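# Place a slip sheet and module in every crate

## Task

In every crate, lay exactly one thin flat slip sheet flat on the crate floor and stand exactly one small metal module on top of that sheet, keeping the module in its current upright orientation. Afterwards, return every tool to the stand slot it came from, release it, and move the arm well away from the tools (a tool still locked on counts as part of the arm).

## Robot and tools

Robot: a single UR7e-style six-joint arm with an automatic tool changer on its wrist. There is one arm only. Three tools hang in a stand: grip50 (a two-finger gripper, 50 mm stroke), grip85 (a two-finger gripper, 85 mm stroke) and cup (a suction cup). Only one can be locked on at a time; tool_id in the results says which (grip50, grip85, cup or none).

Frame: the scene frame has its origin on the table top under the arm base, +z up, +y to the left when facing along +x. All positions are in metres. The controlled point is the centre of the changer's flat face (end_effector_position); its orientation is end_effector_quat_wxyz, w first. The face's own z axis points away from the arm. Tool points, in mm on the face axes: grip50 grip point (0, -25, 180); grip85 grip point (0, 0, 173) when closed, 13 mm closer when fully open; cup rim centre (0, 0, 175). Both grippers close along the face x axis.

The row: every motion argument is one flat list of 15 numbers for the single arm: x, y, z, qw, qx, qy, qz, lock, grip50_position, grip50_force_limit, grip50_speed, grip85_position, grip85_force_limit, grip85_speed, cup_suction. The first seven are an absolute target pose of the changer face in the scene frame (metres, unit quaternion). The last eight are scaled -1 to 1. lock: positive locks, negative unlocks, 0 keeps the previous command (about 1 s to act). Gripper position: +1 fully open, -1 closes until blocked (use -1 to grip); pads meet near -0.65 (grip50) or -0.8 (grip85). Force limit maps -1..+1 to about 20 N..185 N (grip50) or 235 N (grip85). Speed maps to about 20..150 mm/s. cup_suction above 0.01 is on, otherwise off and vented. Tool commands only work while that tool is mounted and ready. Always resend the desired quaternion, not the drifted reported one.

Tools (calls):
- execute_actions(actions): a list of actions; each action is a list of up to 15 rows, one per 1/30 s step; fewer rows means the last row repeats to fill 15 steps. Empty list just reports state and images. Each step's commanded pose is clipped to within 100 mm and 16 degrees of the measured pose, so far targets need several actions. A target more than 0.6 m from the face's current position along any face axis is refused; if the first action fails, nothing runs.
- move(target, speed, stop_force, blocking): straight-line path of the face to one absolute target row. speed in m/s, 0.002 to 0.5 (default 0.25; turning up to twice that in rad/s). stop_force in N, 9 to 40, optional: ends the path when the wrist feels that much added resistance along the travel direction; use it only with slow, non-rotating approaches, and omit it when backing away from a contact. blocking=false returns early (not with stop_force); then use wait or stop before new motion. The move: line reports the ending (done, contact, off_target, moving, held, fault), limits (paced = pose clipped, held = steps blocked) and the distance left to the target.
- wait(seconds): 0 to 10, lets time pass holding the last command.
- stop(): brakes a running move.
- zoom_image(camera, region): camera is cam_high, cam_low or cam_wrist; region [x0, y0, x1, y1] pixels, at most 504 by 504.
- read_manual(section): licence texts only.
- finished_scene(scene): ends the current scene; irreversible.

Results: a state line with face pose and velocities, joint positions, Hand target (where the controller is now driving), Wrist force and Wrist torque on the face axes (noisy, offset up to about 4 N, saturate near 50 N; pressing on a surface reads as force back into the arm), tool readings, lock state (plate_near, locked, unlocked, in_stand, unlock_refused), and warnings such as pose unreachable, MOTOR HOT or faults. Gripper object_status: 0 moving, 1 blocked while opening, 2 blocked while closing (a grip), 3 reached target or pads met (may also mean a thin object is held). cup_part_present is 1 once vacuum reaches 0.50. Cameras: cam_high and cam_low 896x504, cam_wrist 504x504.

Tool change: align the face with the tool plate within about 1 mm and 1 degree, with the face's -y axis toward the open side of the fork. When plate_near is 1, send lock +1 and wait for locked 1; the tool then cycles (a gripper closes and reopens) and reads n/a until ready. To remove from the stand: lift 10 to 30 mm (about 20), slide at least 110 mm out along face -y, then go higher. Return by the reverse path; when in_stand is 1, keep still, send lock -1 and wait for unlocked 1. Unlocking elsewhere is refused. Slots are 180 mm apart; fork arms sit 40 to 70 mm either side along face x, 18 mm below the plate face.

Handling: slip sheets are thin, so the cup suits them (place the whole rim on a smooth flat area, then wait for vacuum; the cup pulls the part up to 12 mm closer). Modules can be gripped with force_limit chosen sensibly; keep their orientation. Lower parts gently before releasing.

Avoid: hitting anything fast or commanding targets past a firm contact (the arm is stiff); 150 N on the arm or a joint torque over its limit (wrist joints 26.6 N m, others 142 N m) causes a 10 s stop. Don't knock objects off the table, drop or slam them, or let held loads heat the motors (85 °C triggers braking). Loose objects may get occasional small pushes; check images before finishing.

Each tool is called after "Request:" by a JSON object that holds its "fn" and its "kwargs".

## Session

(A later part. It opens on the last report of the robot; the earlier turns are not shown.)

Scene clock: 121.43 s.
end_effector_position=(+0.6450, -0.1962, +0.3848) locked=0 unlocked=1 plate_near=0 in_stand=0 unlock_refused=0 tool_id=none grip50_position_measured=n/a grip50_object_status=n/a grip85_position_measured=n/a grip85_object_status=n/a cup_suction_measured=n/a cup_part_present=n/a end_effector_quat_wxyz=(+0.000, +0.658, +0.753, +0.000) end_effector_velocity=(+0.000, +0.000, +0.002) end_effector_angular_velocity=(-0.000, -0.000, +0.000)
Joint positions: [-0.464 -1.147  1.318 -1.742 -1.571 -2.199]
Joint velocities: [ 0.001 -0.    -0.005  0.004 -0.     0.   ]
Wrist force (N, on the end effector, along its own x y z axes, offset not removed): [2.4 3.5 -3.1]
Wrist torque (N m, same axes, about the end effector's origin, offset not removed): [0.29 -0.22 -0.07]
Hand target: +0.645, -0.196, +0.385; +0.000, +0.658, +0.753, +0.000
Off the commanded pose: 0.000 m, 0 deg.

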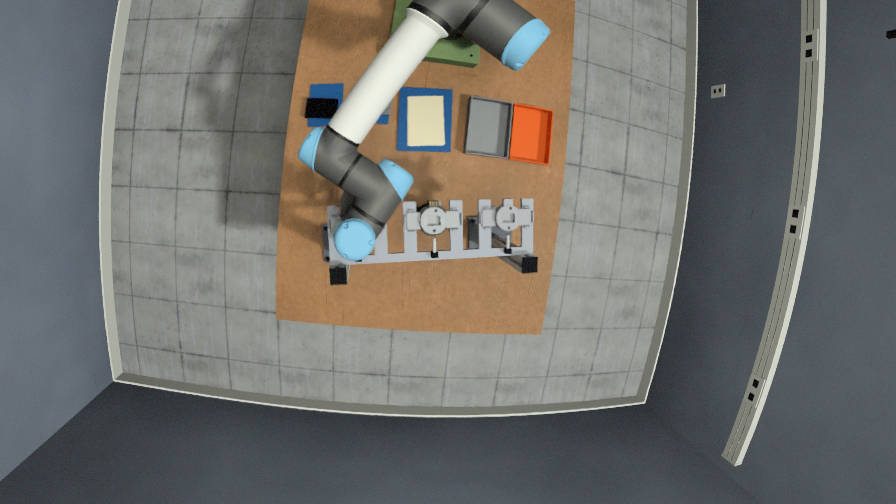

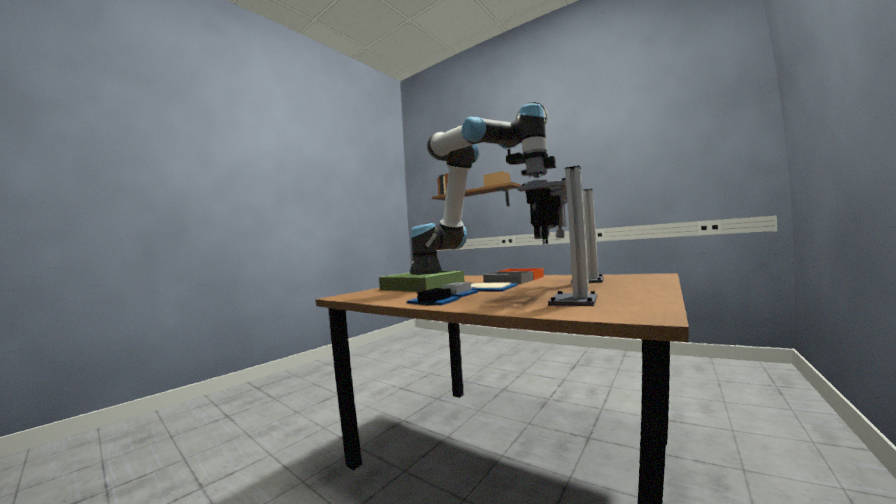

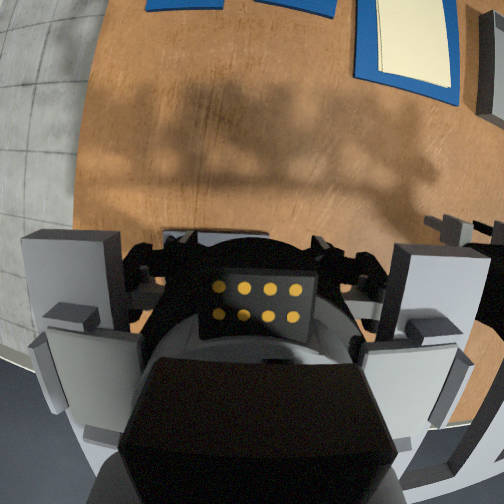

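Reference (24 mm above the plate, aligned): fork inner front corners at px (120,236),(397,247); pad rows y≈289/316, centre x≈257.

Request:
{"fn": "move", "kwargs": {"target": [0.5968,0.1606,0.384,0,0.658,0.753,0,0,1,0,0,1,0,0,0]}}

Request:
{"fn": "move", "kwargs": {"target": [0.5968,0.1606,0.373,0,0.658,0.753,0,0,1,0,0,1,0,0,0], "speed": 0.02}}

Request:
{"fn": "move", "kwargs": {"target": [0.5968,0.1606,0.35,0,0.658,0.753,0,0,1,0,0,1,0,0,0], "speed": 0.004, "stop_force": 15}}

Scene clock: 126.37 s.
end_effector_position=(+0.5960, +0.1600, +0.3840) locked=0 unlocked=1 plate_near=0 in_stand=0 unlock_refused=0 tool_id=none grip50_position_measured=n/a grip50_object_status=n/a grip85_position_measured=n/a grip85_object_status=n/a cup_suction_measured=n/a cup_part_present=n/a end_effector_quat_wxyz=(-0.000, +0.658, +0.753, -0.001) end_effector_velocity=(+0.000, +0.002, +0.000) end_effector_angular_velocity=(-0.000, -0.000, +0.000)
Joint positions: [ 0.075 -1.282  1.508 -1.795 -1.572 -1.66 ]
Joint velocities: [ 0.003  0.001 -0.002  0.    -0.     0.003]
Wrist force (N, on the end effector, along its own x y z axes, offset not removed): [-0.9 -0.2 -0.5]
Wrist torque (N m, same axes, about the end effector's origin, offset not removed): [0.03 -0.02 -0.10]
Hand target: +0.596, +0.160, +0.384; -0.000, +0.658, +0.753, -0.001
Off the commanded pose: 0.001 m, 0 deg.
move: done

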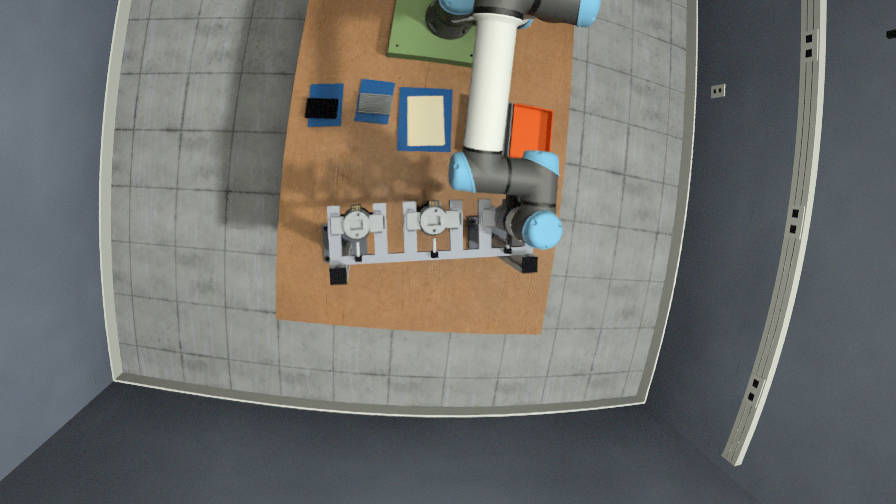

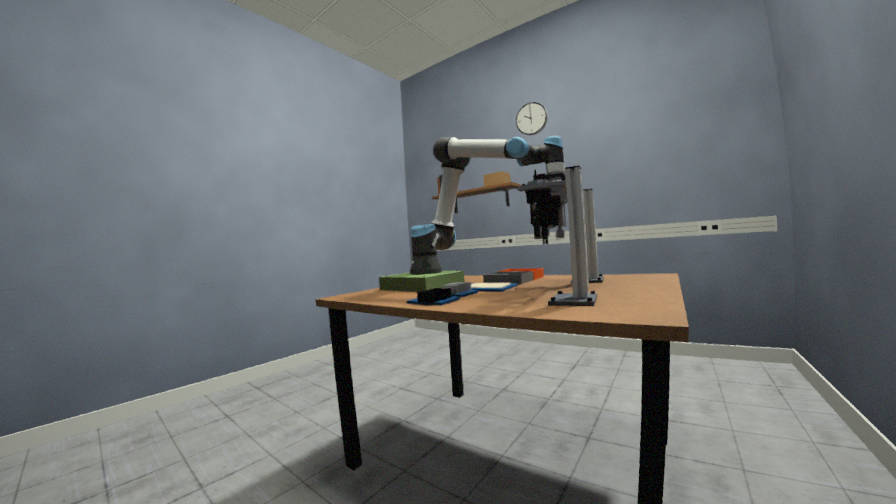

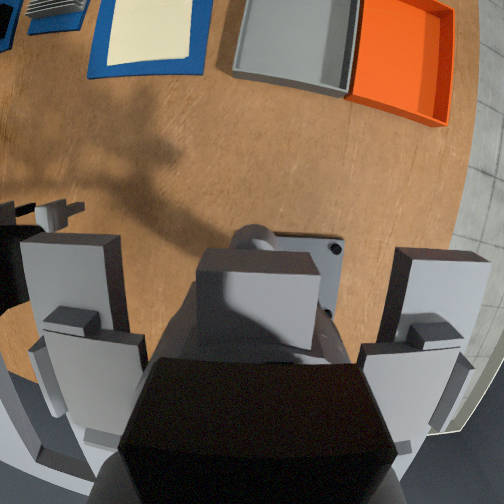

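Scene clock: 127.17 s.
end_effector_position=(+0.5968, +0.1606, +0.3732) locked=0 unlocked=1 plate_near=0 in_stand=0 unlock_refused=0 tool_id=none grip50_position_measured=n/a grip50_object_status=n/a grip85_position_measured=n/a grip85_object_status=n/a cup_suction_measured=n/a cup_part_present=n/a end_effector_quat_wxyz=(-0.000, +0.658, +0.753, -0.000) end_effector_velocity=(+0.000, +0.001, -0.001) end_effector_angular_velocity=(+0.001, -0.001, +0.001)
Joint positions: [ 0.076 -1.274  1.526 -1.822 -1.571 -1.66 ]
Joint velocities: [ 0.001  0.001  0.003 -0.005  0.001 -0.   ]
Wrist force (N, on the end effector, along its own x y z axes, offset not removed): [-1.2 2.6 -2.5]
Wrist torque (N m, same axes, about the end effector's origin, offset not removed): [0.26 0.18 -0.03]
Hand target: +0.597, +0.161, +0.373; -0.000, +0.658, +0.753, -0.000
Off the commanded pose: 0.000 m, 0 deg.
move: done

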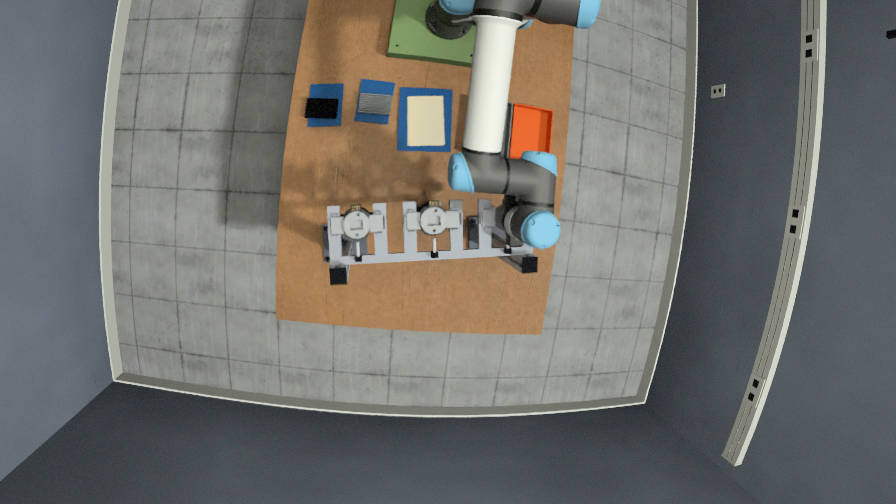

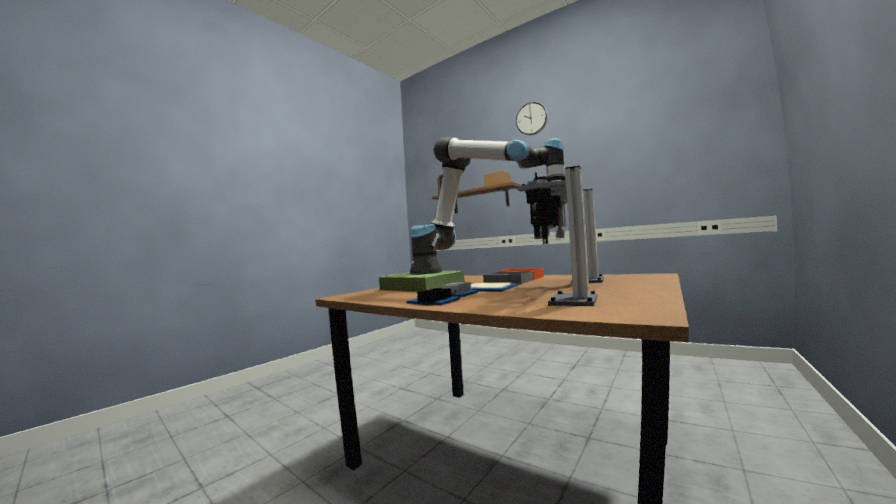

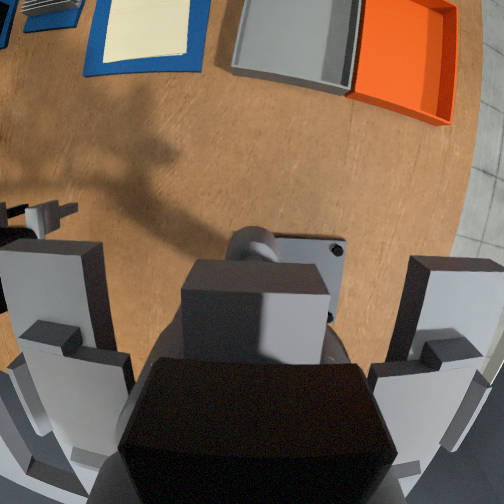

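Scene clock: 130.80 s.
end_effector_position=(+0.5968, +0.1606, +0.3602) locked=0 unlocked=1 plate_near=1 in_stand=1 unlock_refused=0 tool_id=none grip50_position_measured=n/a grip50_object_status=n/a grip85_position_measured=n/a grip85_object_status=n/a cup_suction_measured=n/a cup_part_present=n/a end_effector_quat_wxyz=(+0.000, +0.658, +0.753, +0.000) end_effector_velocity=(-0.000, +0.001, +0.000) end_effector_angular_velocity=(-0.000, +0.003, +0.002)
Joint positions: [ 0.076 -1.266  1.55  -1.854 -1.571 -1.66 ]
Joint velocities: [ 0.001  0.    -0.002  0.005 -0.    -0.001]
Wrist force (N, on the end effector, along its own x y z axes, offset not removed): [-2.0 0.0 -31.6]
Wrist torque (N m, same axes, about the end effector's origin, offset not removed): [0.59 0.68 0.08]
Hand target: +0.597, +0.161, +0.360; +0.000, +0.658, +0.753, +0.000
Off the commanded pose: 0.010 m, 0 deg.
move: contact

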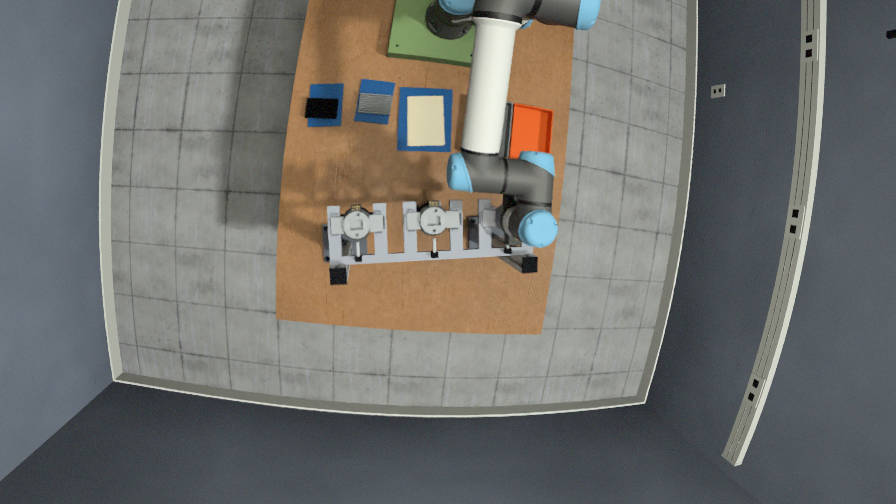

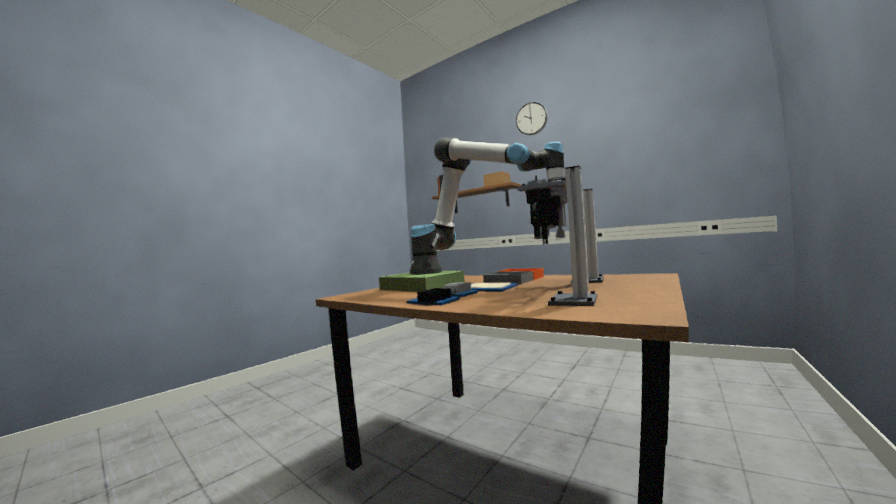

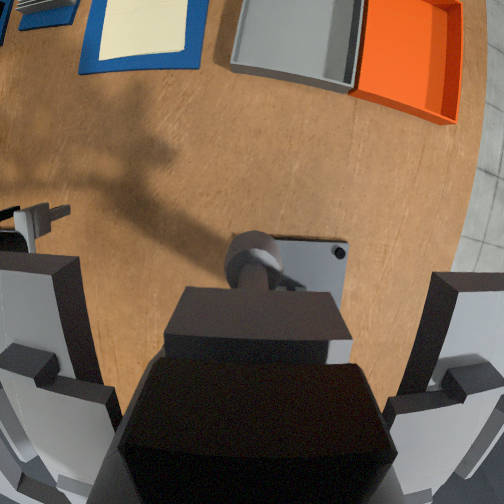

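Request:
{"fn": "execute_actions", "kwargs": {"actions": [[[0.5968,0.1606,0.3606,0,0.658,0.753,0,1,1,0,0,1,0,0,0]],[[0.5968,0.1606,0.3606,0,0.658,0.753,0,1,1,0,0,1,0,0,0]],[[0.5968,0.1606,0.3606,0,0.658,0.753,0,1,1,0,0,1,0,0,0]],[[0.5968,0.1606,0.381,0,0.658,0.753,0,0,1,0,0,1,0,0,0]]]}}

Request:
{"fn": "move", "kwargs": {"target": [0.448,0.1405,0.381,0,0.658,0.753,0,0,1,0,0,1,0,0,0], "speed": 0.12}}

Request:
{"fn": "move", "kwargs": {"target": [0.346,-0.025,0.205,0,0.658,0.753,0,0,1,0,0,1,0,0,0]}}

Request:
{"fn": "move", "kwargs": {"target": [0.346,-0.025,0.184,0,0.658,0.753,0,0,1,0,0,1,0,0,1], "speed": 0.01, "stop_force": 10}}

Scene clock: 135.70 s.
end_effector_position=(+0.5968, +0.1606, +0.3808) locked=1 unlocked=0 plate_near=1 in_stand=0 unlock_refused=0 tool_id=cup grip50_position_measured=n/a grip50_object_status=n/a grip85_position_measured=n/a grip85_object_status=n/a cup_suction_measured=0.00 cup_part_present=0 end_effector_quat_wxyz=(+0.000, +0.658, +0.753, +0.000) end_effector_velocity=(+0.000, -0.001, +0.001) end_effector_angular_velocity=(+0.000, +0.001, -0.001)
Joint positions: [ 0.076 -1.279  1.512 -1.803 -1.571 -1.66 ]
Joint velocities: [-0.001 -0.001 -0.003  0.005  0.    -0.   ]
Wrist force (N, on the end effector, along its own x y z axes, offset not removed): [-0.8 3.2 -4.8]
Wrist torque (N m, same axes, about the end effector's origin, offset not removed): [0.30 0.18 0.23]
Hand target: +0.597, +0.161, +0.381; +0.000, +0.658, +0.753, +0.000
Off the commanded pose: 0.000 m, 0 deg.

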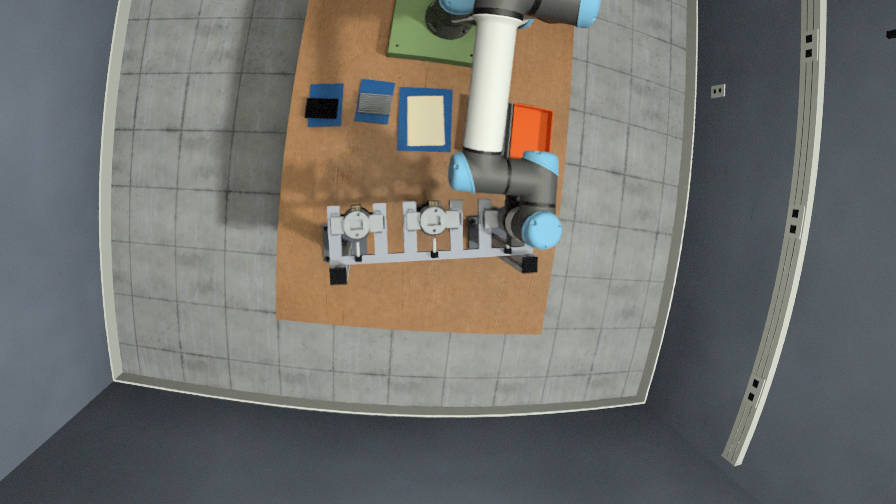

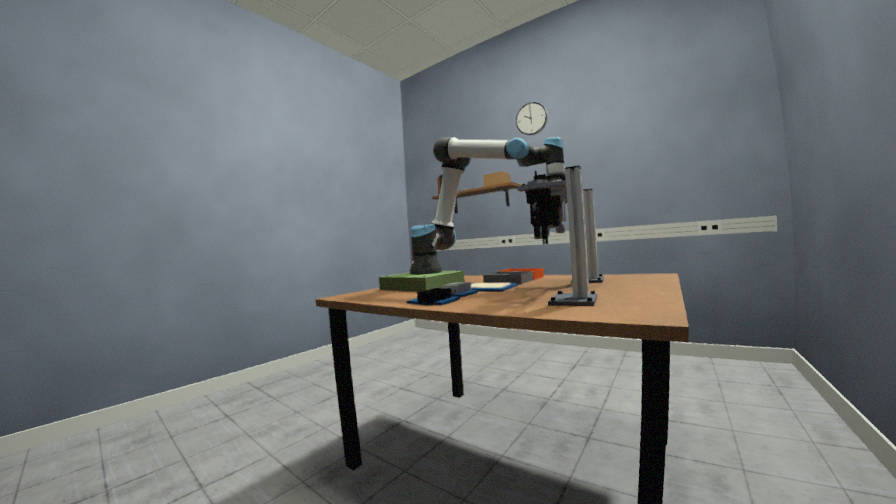

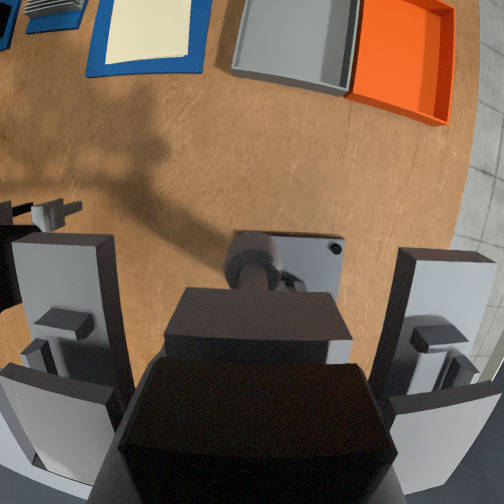

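Scene clock: 137.40 s.
end_effector_position=(+0.4482, +0.1403, +0.3809) locked=1 unlocked=0 plate_near=1 in_stand=0 unlock_refused=0 tool_id=cup grip50_position_measured=n/a grip50_object_status=n/a grip85_position_measured=n/a grip85_object_status=n/a cup_suction_measured=0.00 cup_part_present=0 end_effector_quat_wxyz=(+0.000, +0.658, +0.753, +0.000) end_effector_velocity=(-0.002, +0.000, -0.000) end_effector_angular_velocity=(+0.001, +0.000, -0.001)
Joint positions: [ 0.046 -1.633  1.911 -1.849 -1.571 -1.689]
Joint velocities: [ 0.    -0.004  0.004  0.001  0.001  0.001]
Wrist force (N, on the end effector, along its own x y z axes, offset not removed): [0.0 -0.9 1.6]
Wrist torque (N m, same axes, about the end effector's origin, offset not removed): [-0.22 0.08 -0.01]
Hand target: +0.448, +0.140, +0.381; -0.000, +0.658, +0.753, +0.000
Off the commanded pose: 0.000 m, 0 deg.
move: done

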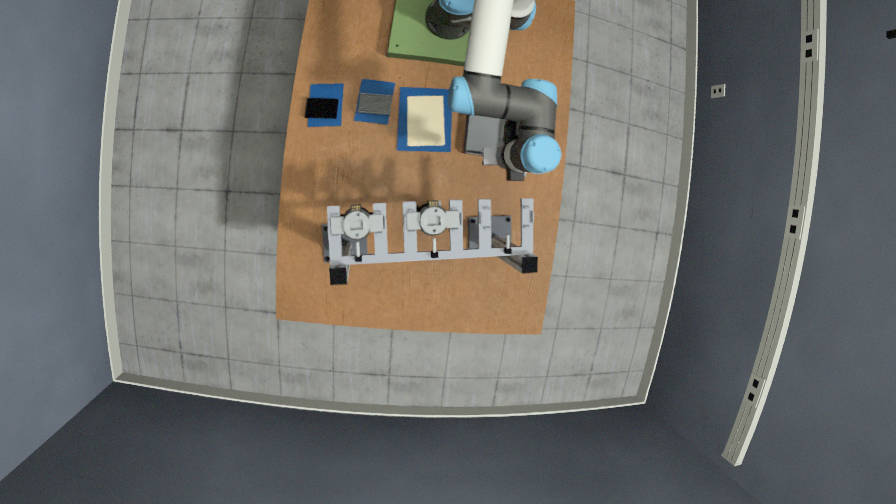

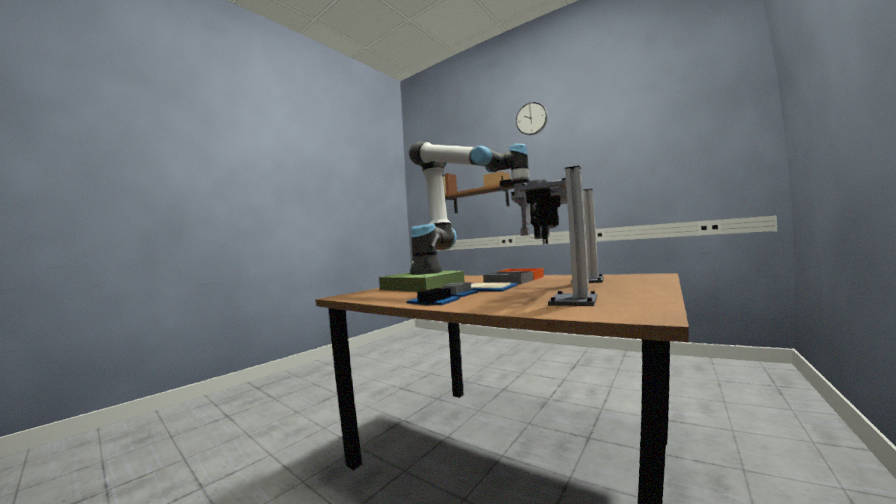

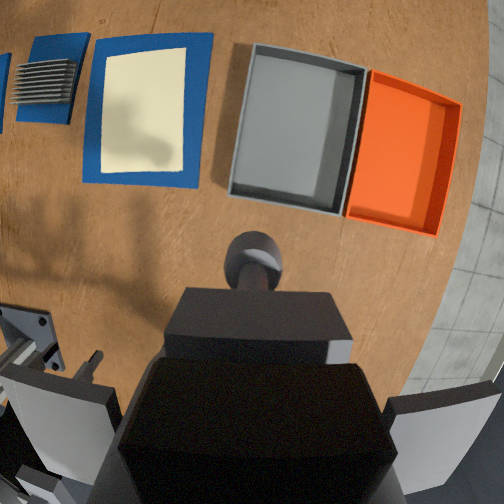

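Scene clock: 139.03 s.
end_effector_position=(+0.3464, -0.0247, +0.2052) locked=1 unlocked=0 plate_near=1 in_stand=0 unlock_refused=0 tool_id=cup grip50_position_measured=n/a grip50_object_status=n/a grip85_position_measured=n/a grip85_object_status=n/a cup_suction_measured=0.00 cup_part_present=0 end_effector_quat_wxyz=(+0.000, +0.658, +0.753, +0.001) end_effector_velocity=(-0.000, -0.002, -0.001) end_effector_angular_velocity=(+0.000, -0.001, -0.002)
Joint positions: [-0.435 -1.695  2.494 -2.369 -1.57  -2.171]
Joint velocities: [-0.006  0.002  0.003 -0.006  0.001 -0.004]
Wrist force (N, on the end effector, along its own x y z axes, offset not removed): [-3.8 1.7 -3.9]
Wrist torque (N m, same axes, about the end effector's origin, offset not removed): [0.32 0.21 0.06]
Hand target: +0.346, -0.025, +0.205; +0.000, +0.658, +0.753, +0.001
Off the commanded pose: 0.001 m, 0 deg.
move: done

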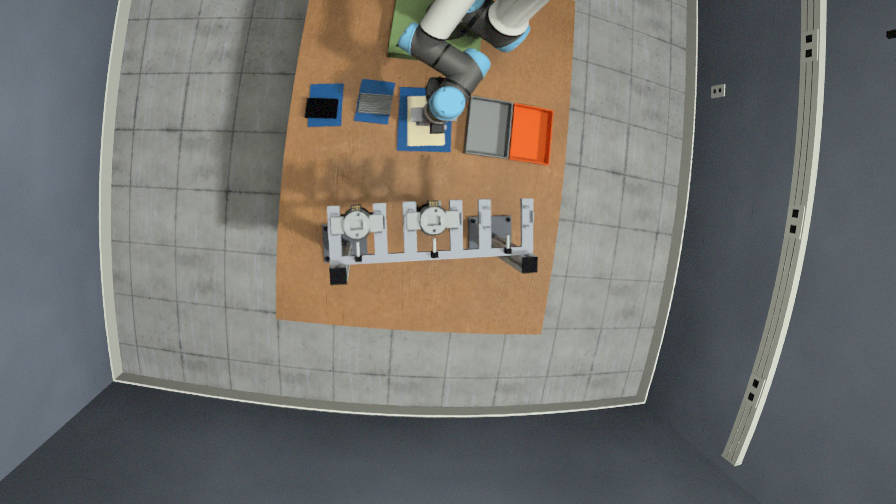

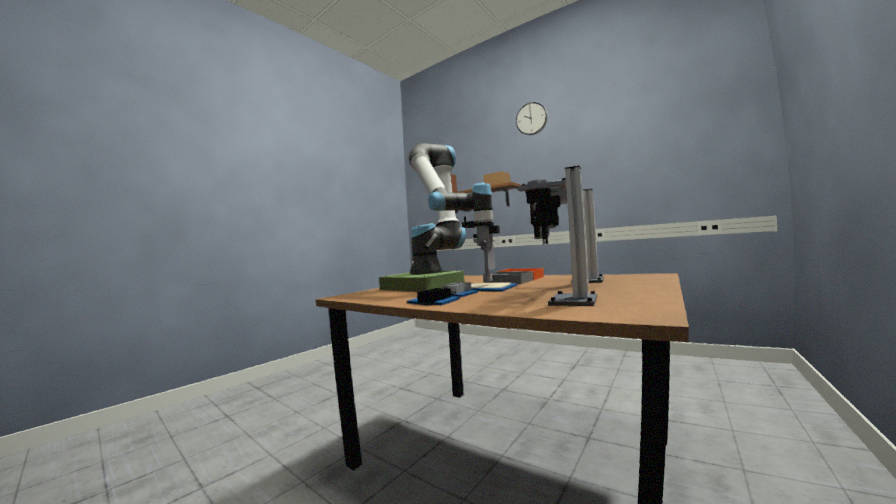

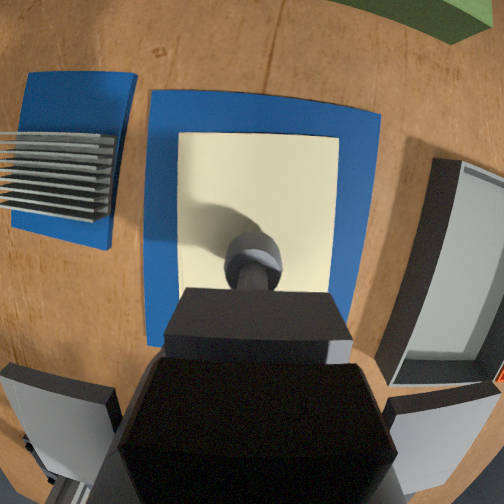

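Scene clock: 141.37 s.
end_effector_position=(+0.3460, -0.0250, +0.1842) locked=1 unlocked=0 plate_near=1 in_stand=0 unlock_refused=0 tool_id=cup grip50_position_measured=n/a grip50_object_status=n/a grip85_position_measured=n/a grip85_object_status=n/a cup_suction_measured=0.98 cup_part_present=1 end_effector_quat_wxyz=(-0.000, +0.658, +0.753, +0.000) end_effector_velocity=(-0.000, -0.000, -0.002) end_effector_angular_velocity=(-0.000, +0.000, +0.000)
Joint positions: [-0.436 -1.634  2.522 -2.459 -1.571 -2.171]
Joint velocities: [-0.     0.005  0.003 -0.007 -0.    -0.001]
Wrist force (N, on the end effector, along its own x y z axes, offset not removed): [1.3 2.6 -1.6]
Wrist torque (N m, same axes, about the end effector's origin, offset not removed): [0.20 0.16 0.16]
Hand target: +0.346, -0.025, +0.184; -0.000, +0.658, +0.753, +0.000
Off the commanded pose: 0.000 m, 0 deg.
move: done

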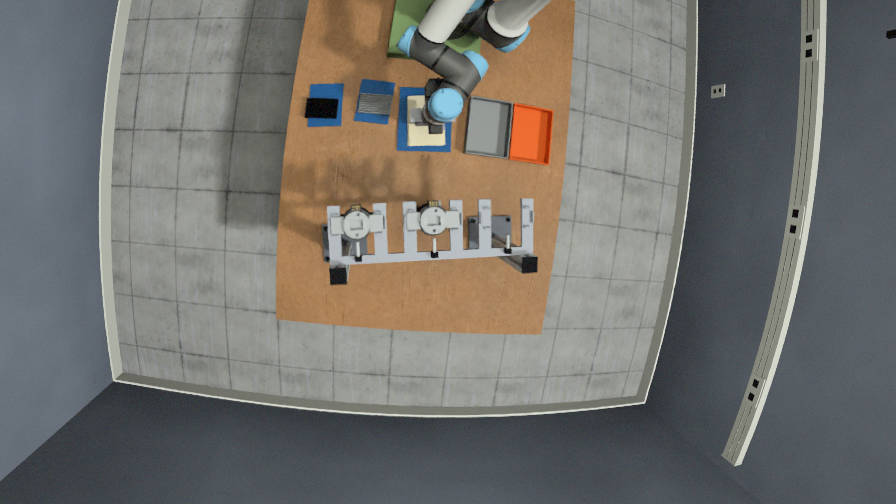

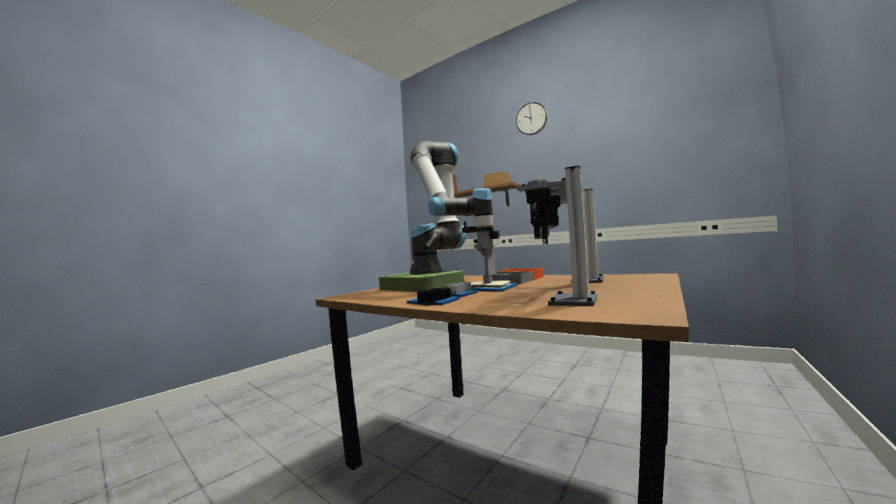

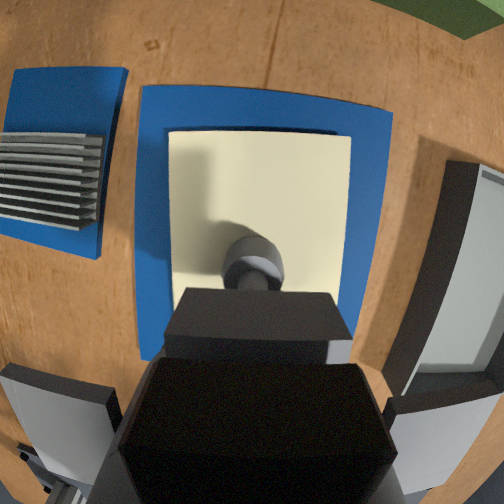

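Request:
{"fn": "move", "kwargs": {"target": [0.346,-0.025,0.235,0,0.658,0.753,0,0,1,0,0,1,0,0,1], "speed": 0.08}}

Request:
{"fn": "move", "kwargs": {"target": [0.342,0.31,0.22,0,0.71,0.704,0,0,1,0,0,1,0,0,1], "speed": 0.2}}

Scene clock: 143.90 s.
end_effector_position=(+0.3460, -0.0250, +0.2348) locked=1 unlocked=0 plate_near=1 in_stand=0 unlock_refused=0 tool_id=cup grip50_position_measured=n/a grip50_object_status=n/a grip85_position_measured=n/a grip85_object_status=n/a cup_suction_measured=0.98 cup_part_present=1 end_effector_quat_wxyz=(+0.000, +0.658, +0.753, -0.000) end_effector_velocity=(-0.000, -0.000, +0.002) end_effector_angular_velocity=(-0.000, +0.001, -0.001)
Joint positions: [-0.436 -1.771  2.449 -2.249 -1.571 -2.171]
Joint velocities: [-0.001 -0.004 -0.003  0.008 -0.001 -0.   ]
Wrist force (N, on the end effector, along its own x y z axes, offset not removed): [-2.2 2.9 0.8]
Wrist torque (N m, same axes, about the end effector's origin, offset not removed): [0.34 -0.10 -0.07]
Hand target: +0.346, -0.025, +0.235; +0.000, +0.658, +0.753, -0.000
Off the commanded pose: 0.000 m, 0 deg.
move: done

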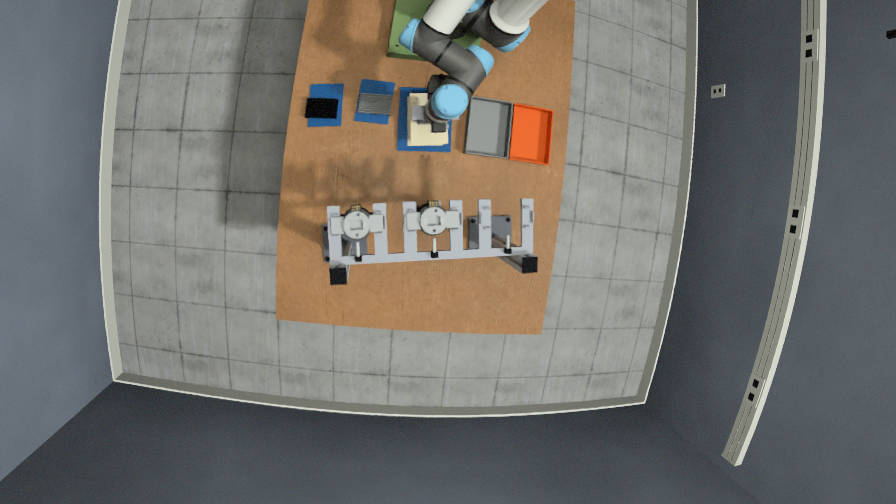

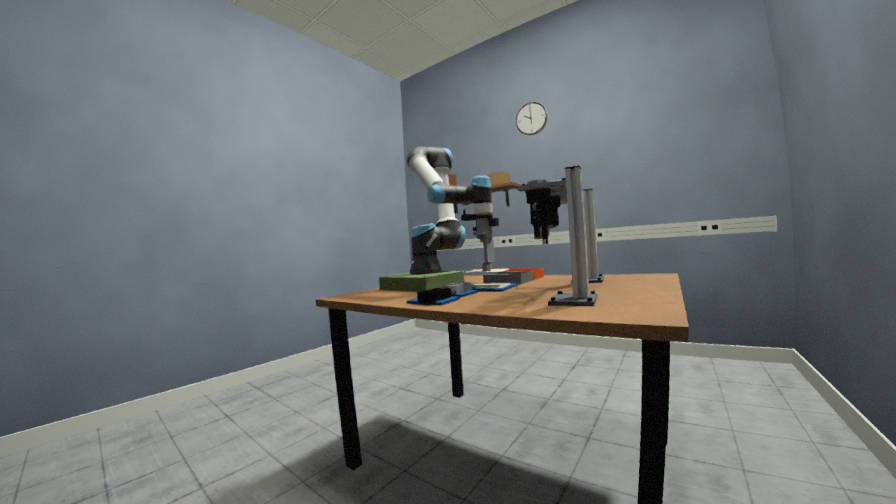

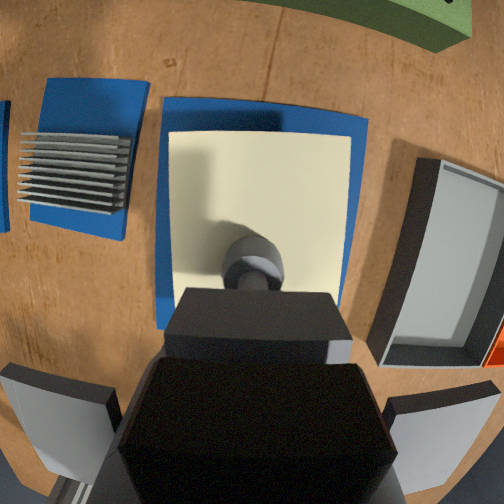

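Scene clock: 146.10 s.
end_effector_position=(+0.3412, +0.3091, +0.2201) locked=1 unlocked=0 plate_near=1 in_stand=0 unlock_refused=0 tool_id=cup grip50_position_measured=n/a grip50_object_status=n/a grip85_position_measured=n/a grip85_object_status=n/a cup_suction_measured=0.98 cup_part_present=1 end_effector_quat_wxyz=(+0.000, +0.710, +0.704, -0.001) end_effector_velocity=(+0.001, +0.002, -0.000) end_effector_angular_velocity=(-0.001, -0.001, -0.002)
Joint positions: [ 0.473 -1.446  2.19  -2.312 -1.572 -1.12 ]
Joint velocities: [ 0.003  0.003 -0.004  0.    -0.001  0.005]
Wrist force (N, on the end effector, along its own x y z axes, offset not removed): [-0.3 -2.6 -3.1]
Wrist torque (N m, same axes, about the end effector's origin, offset not removed): [-0.29 0.05 -0.18]
Hand target: +0.341, +0.309, +0.220; +0.000, +0.710, +0.704, -0.001
Off the commanded pose: 0.001 m, 0 deg.
move: done

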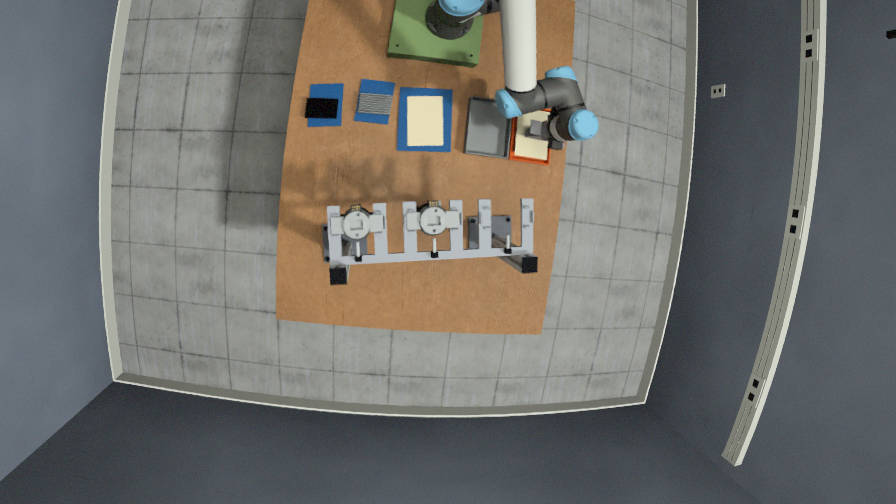

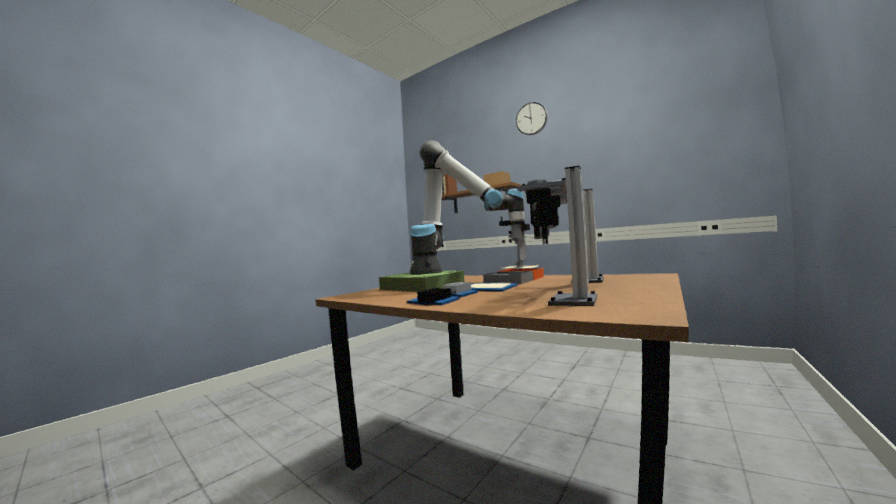

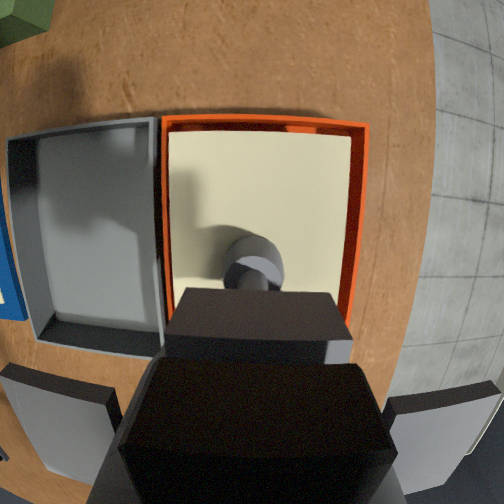

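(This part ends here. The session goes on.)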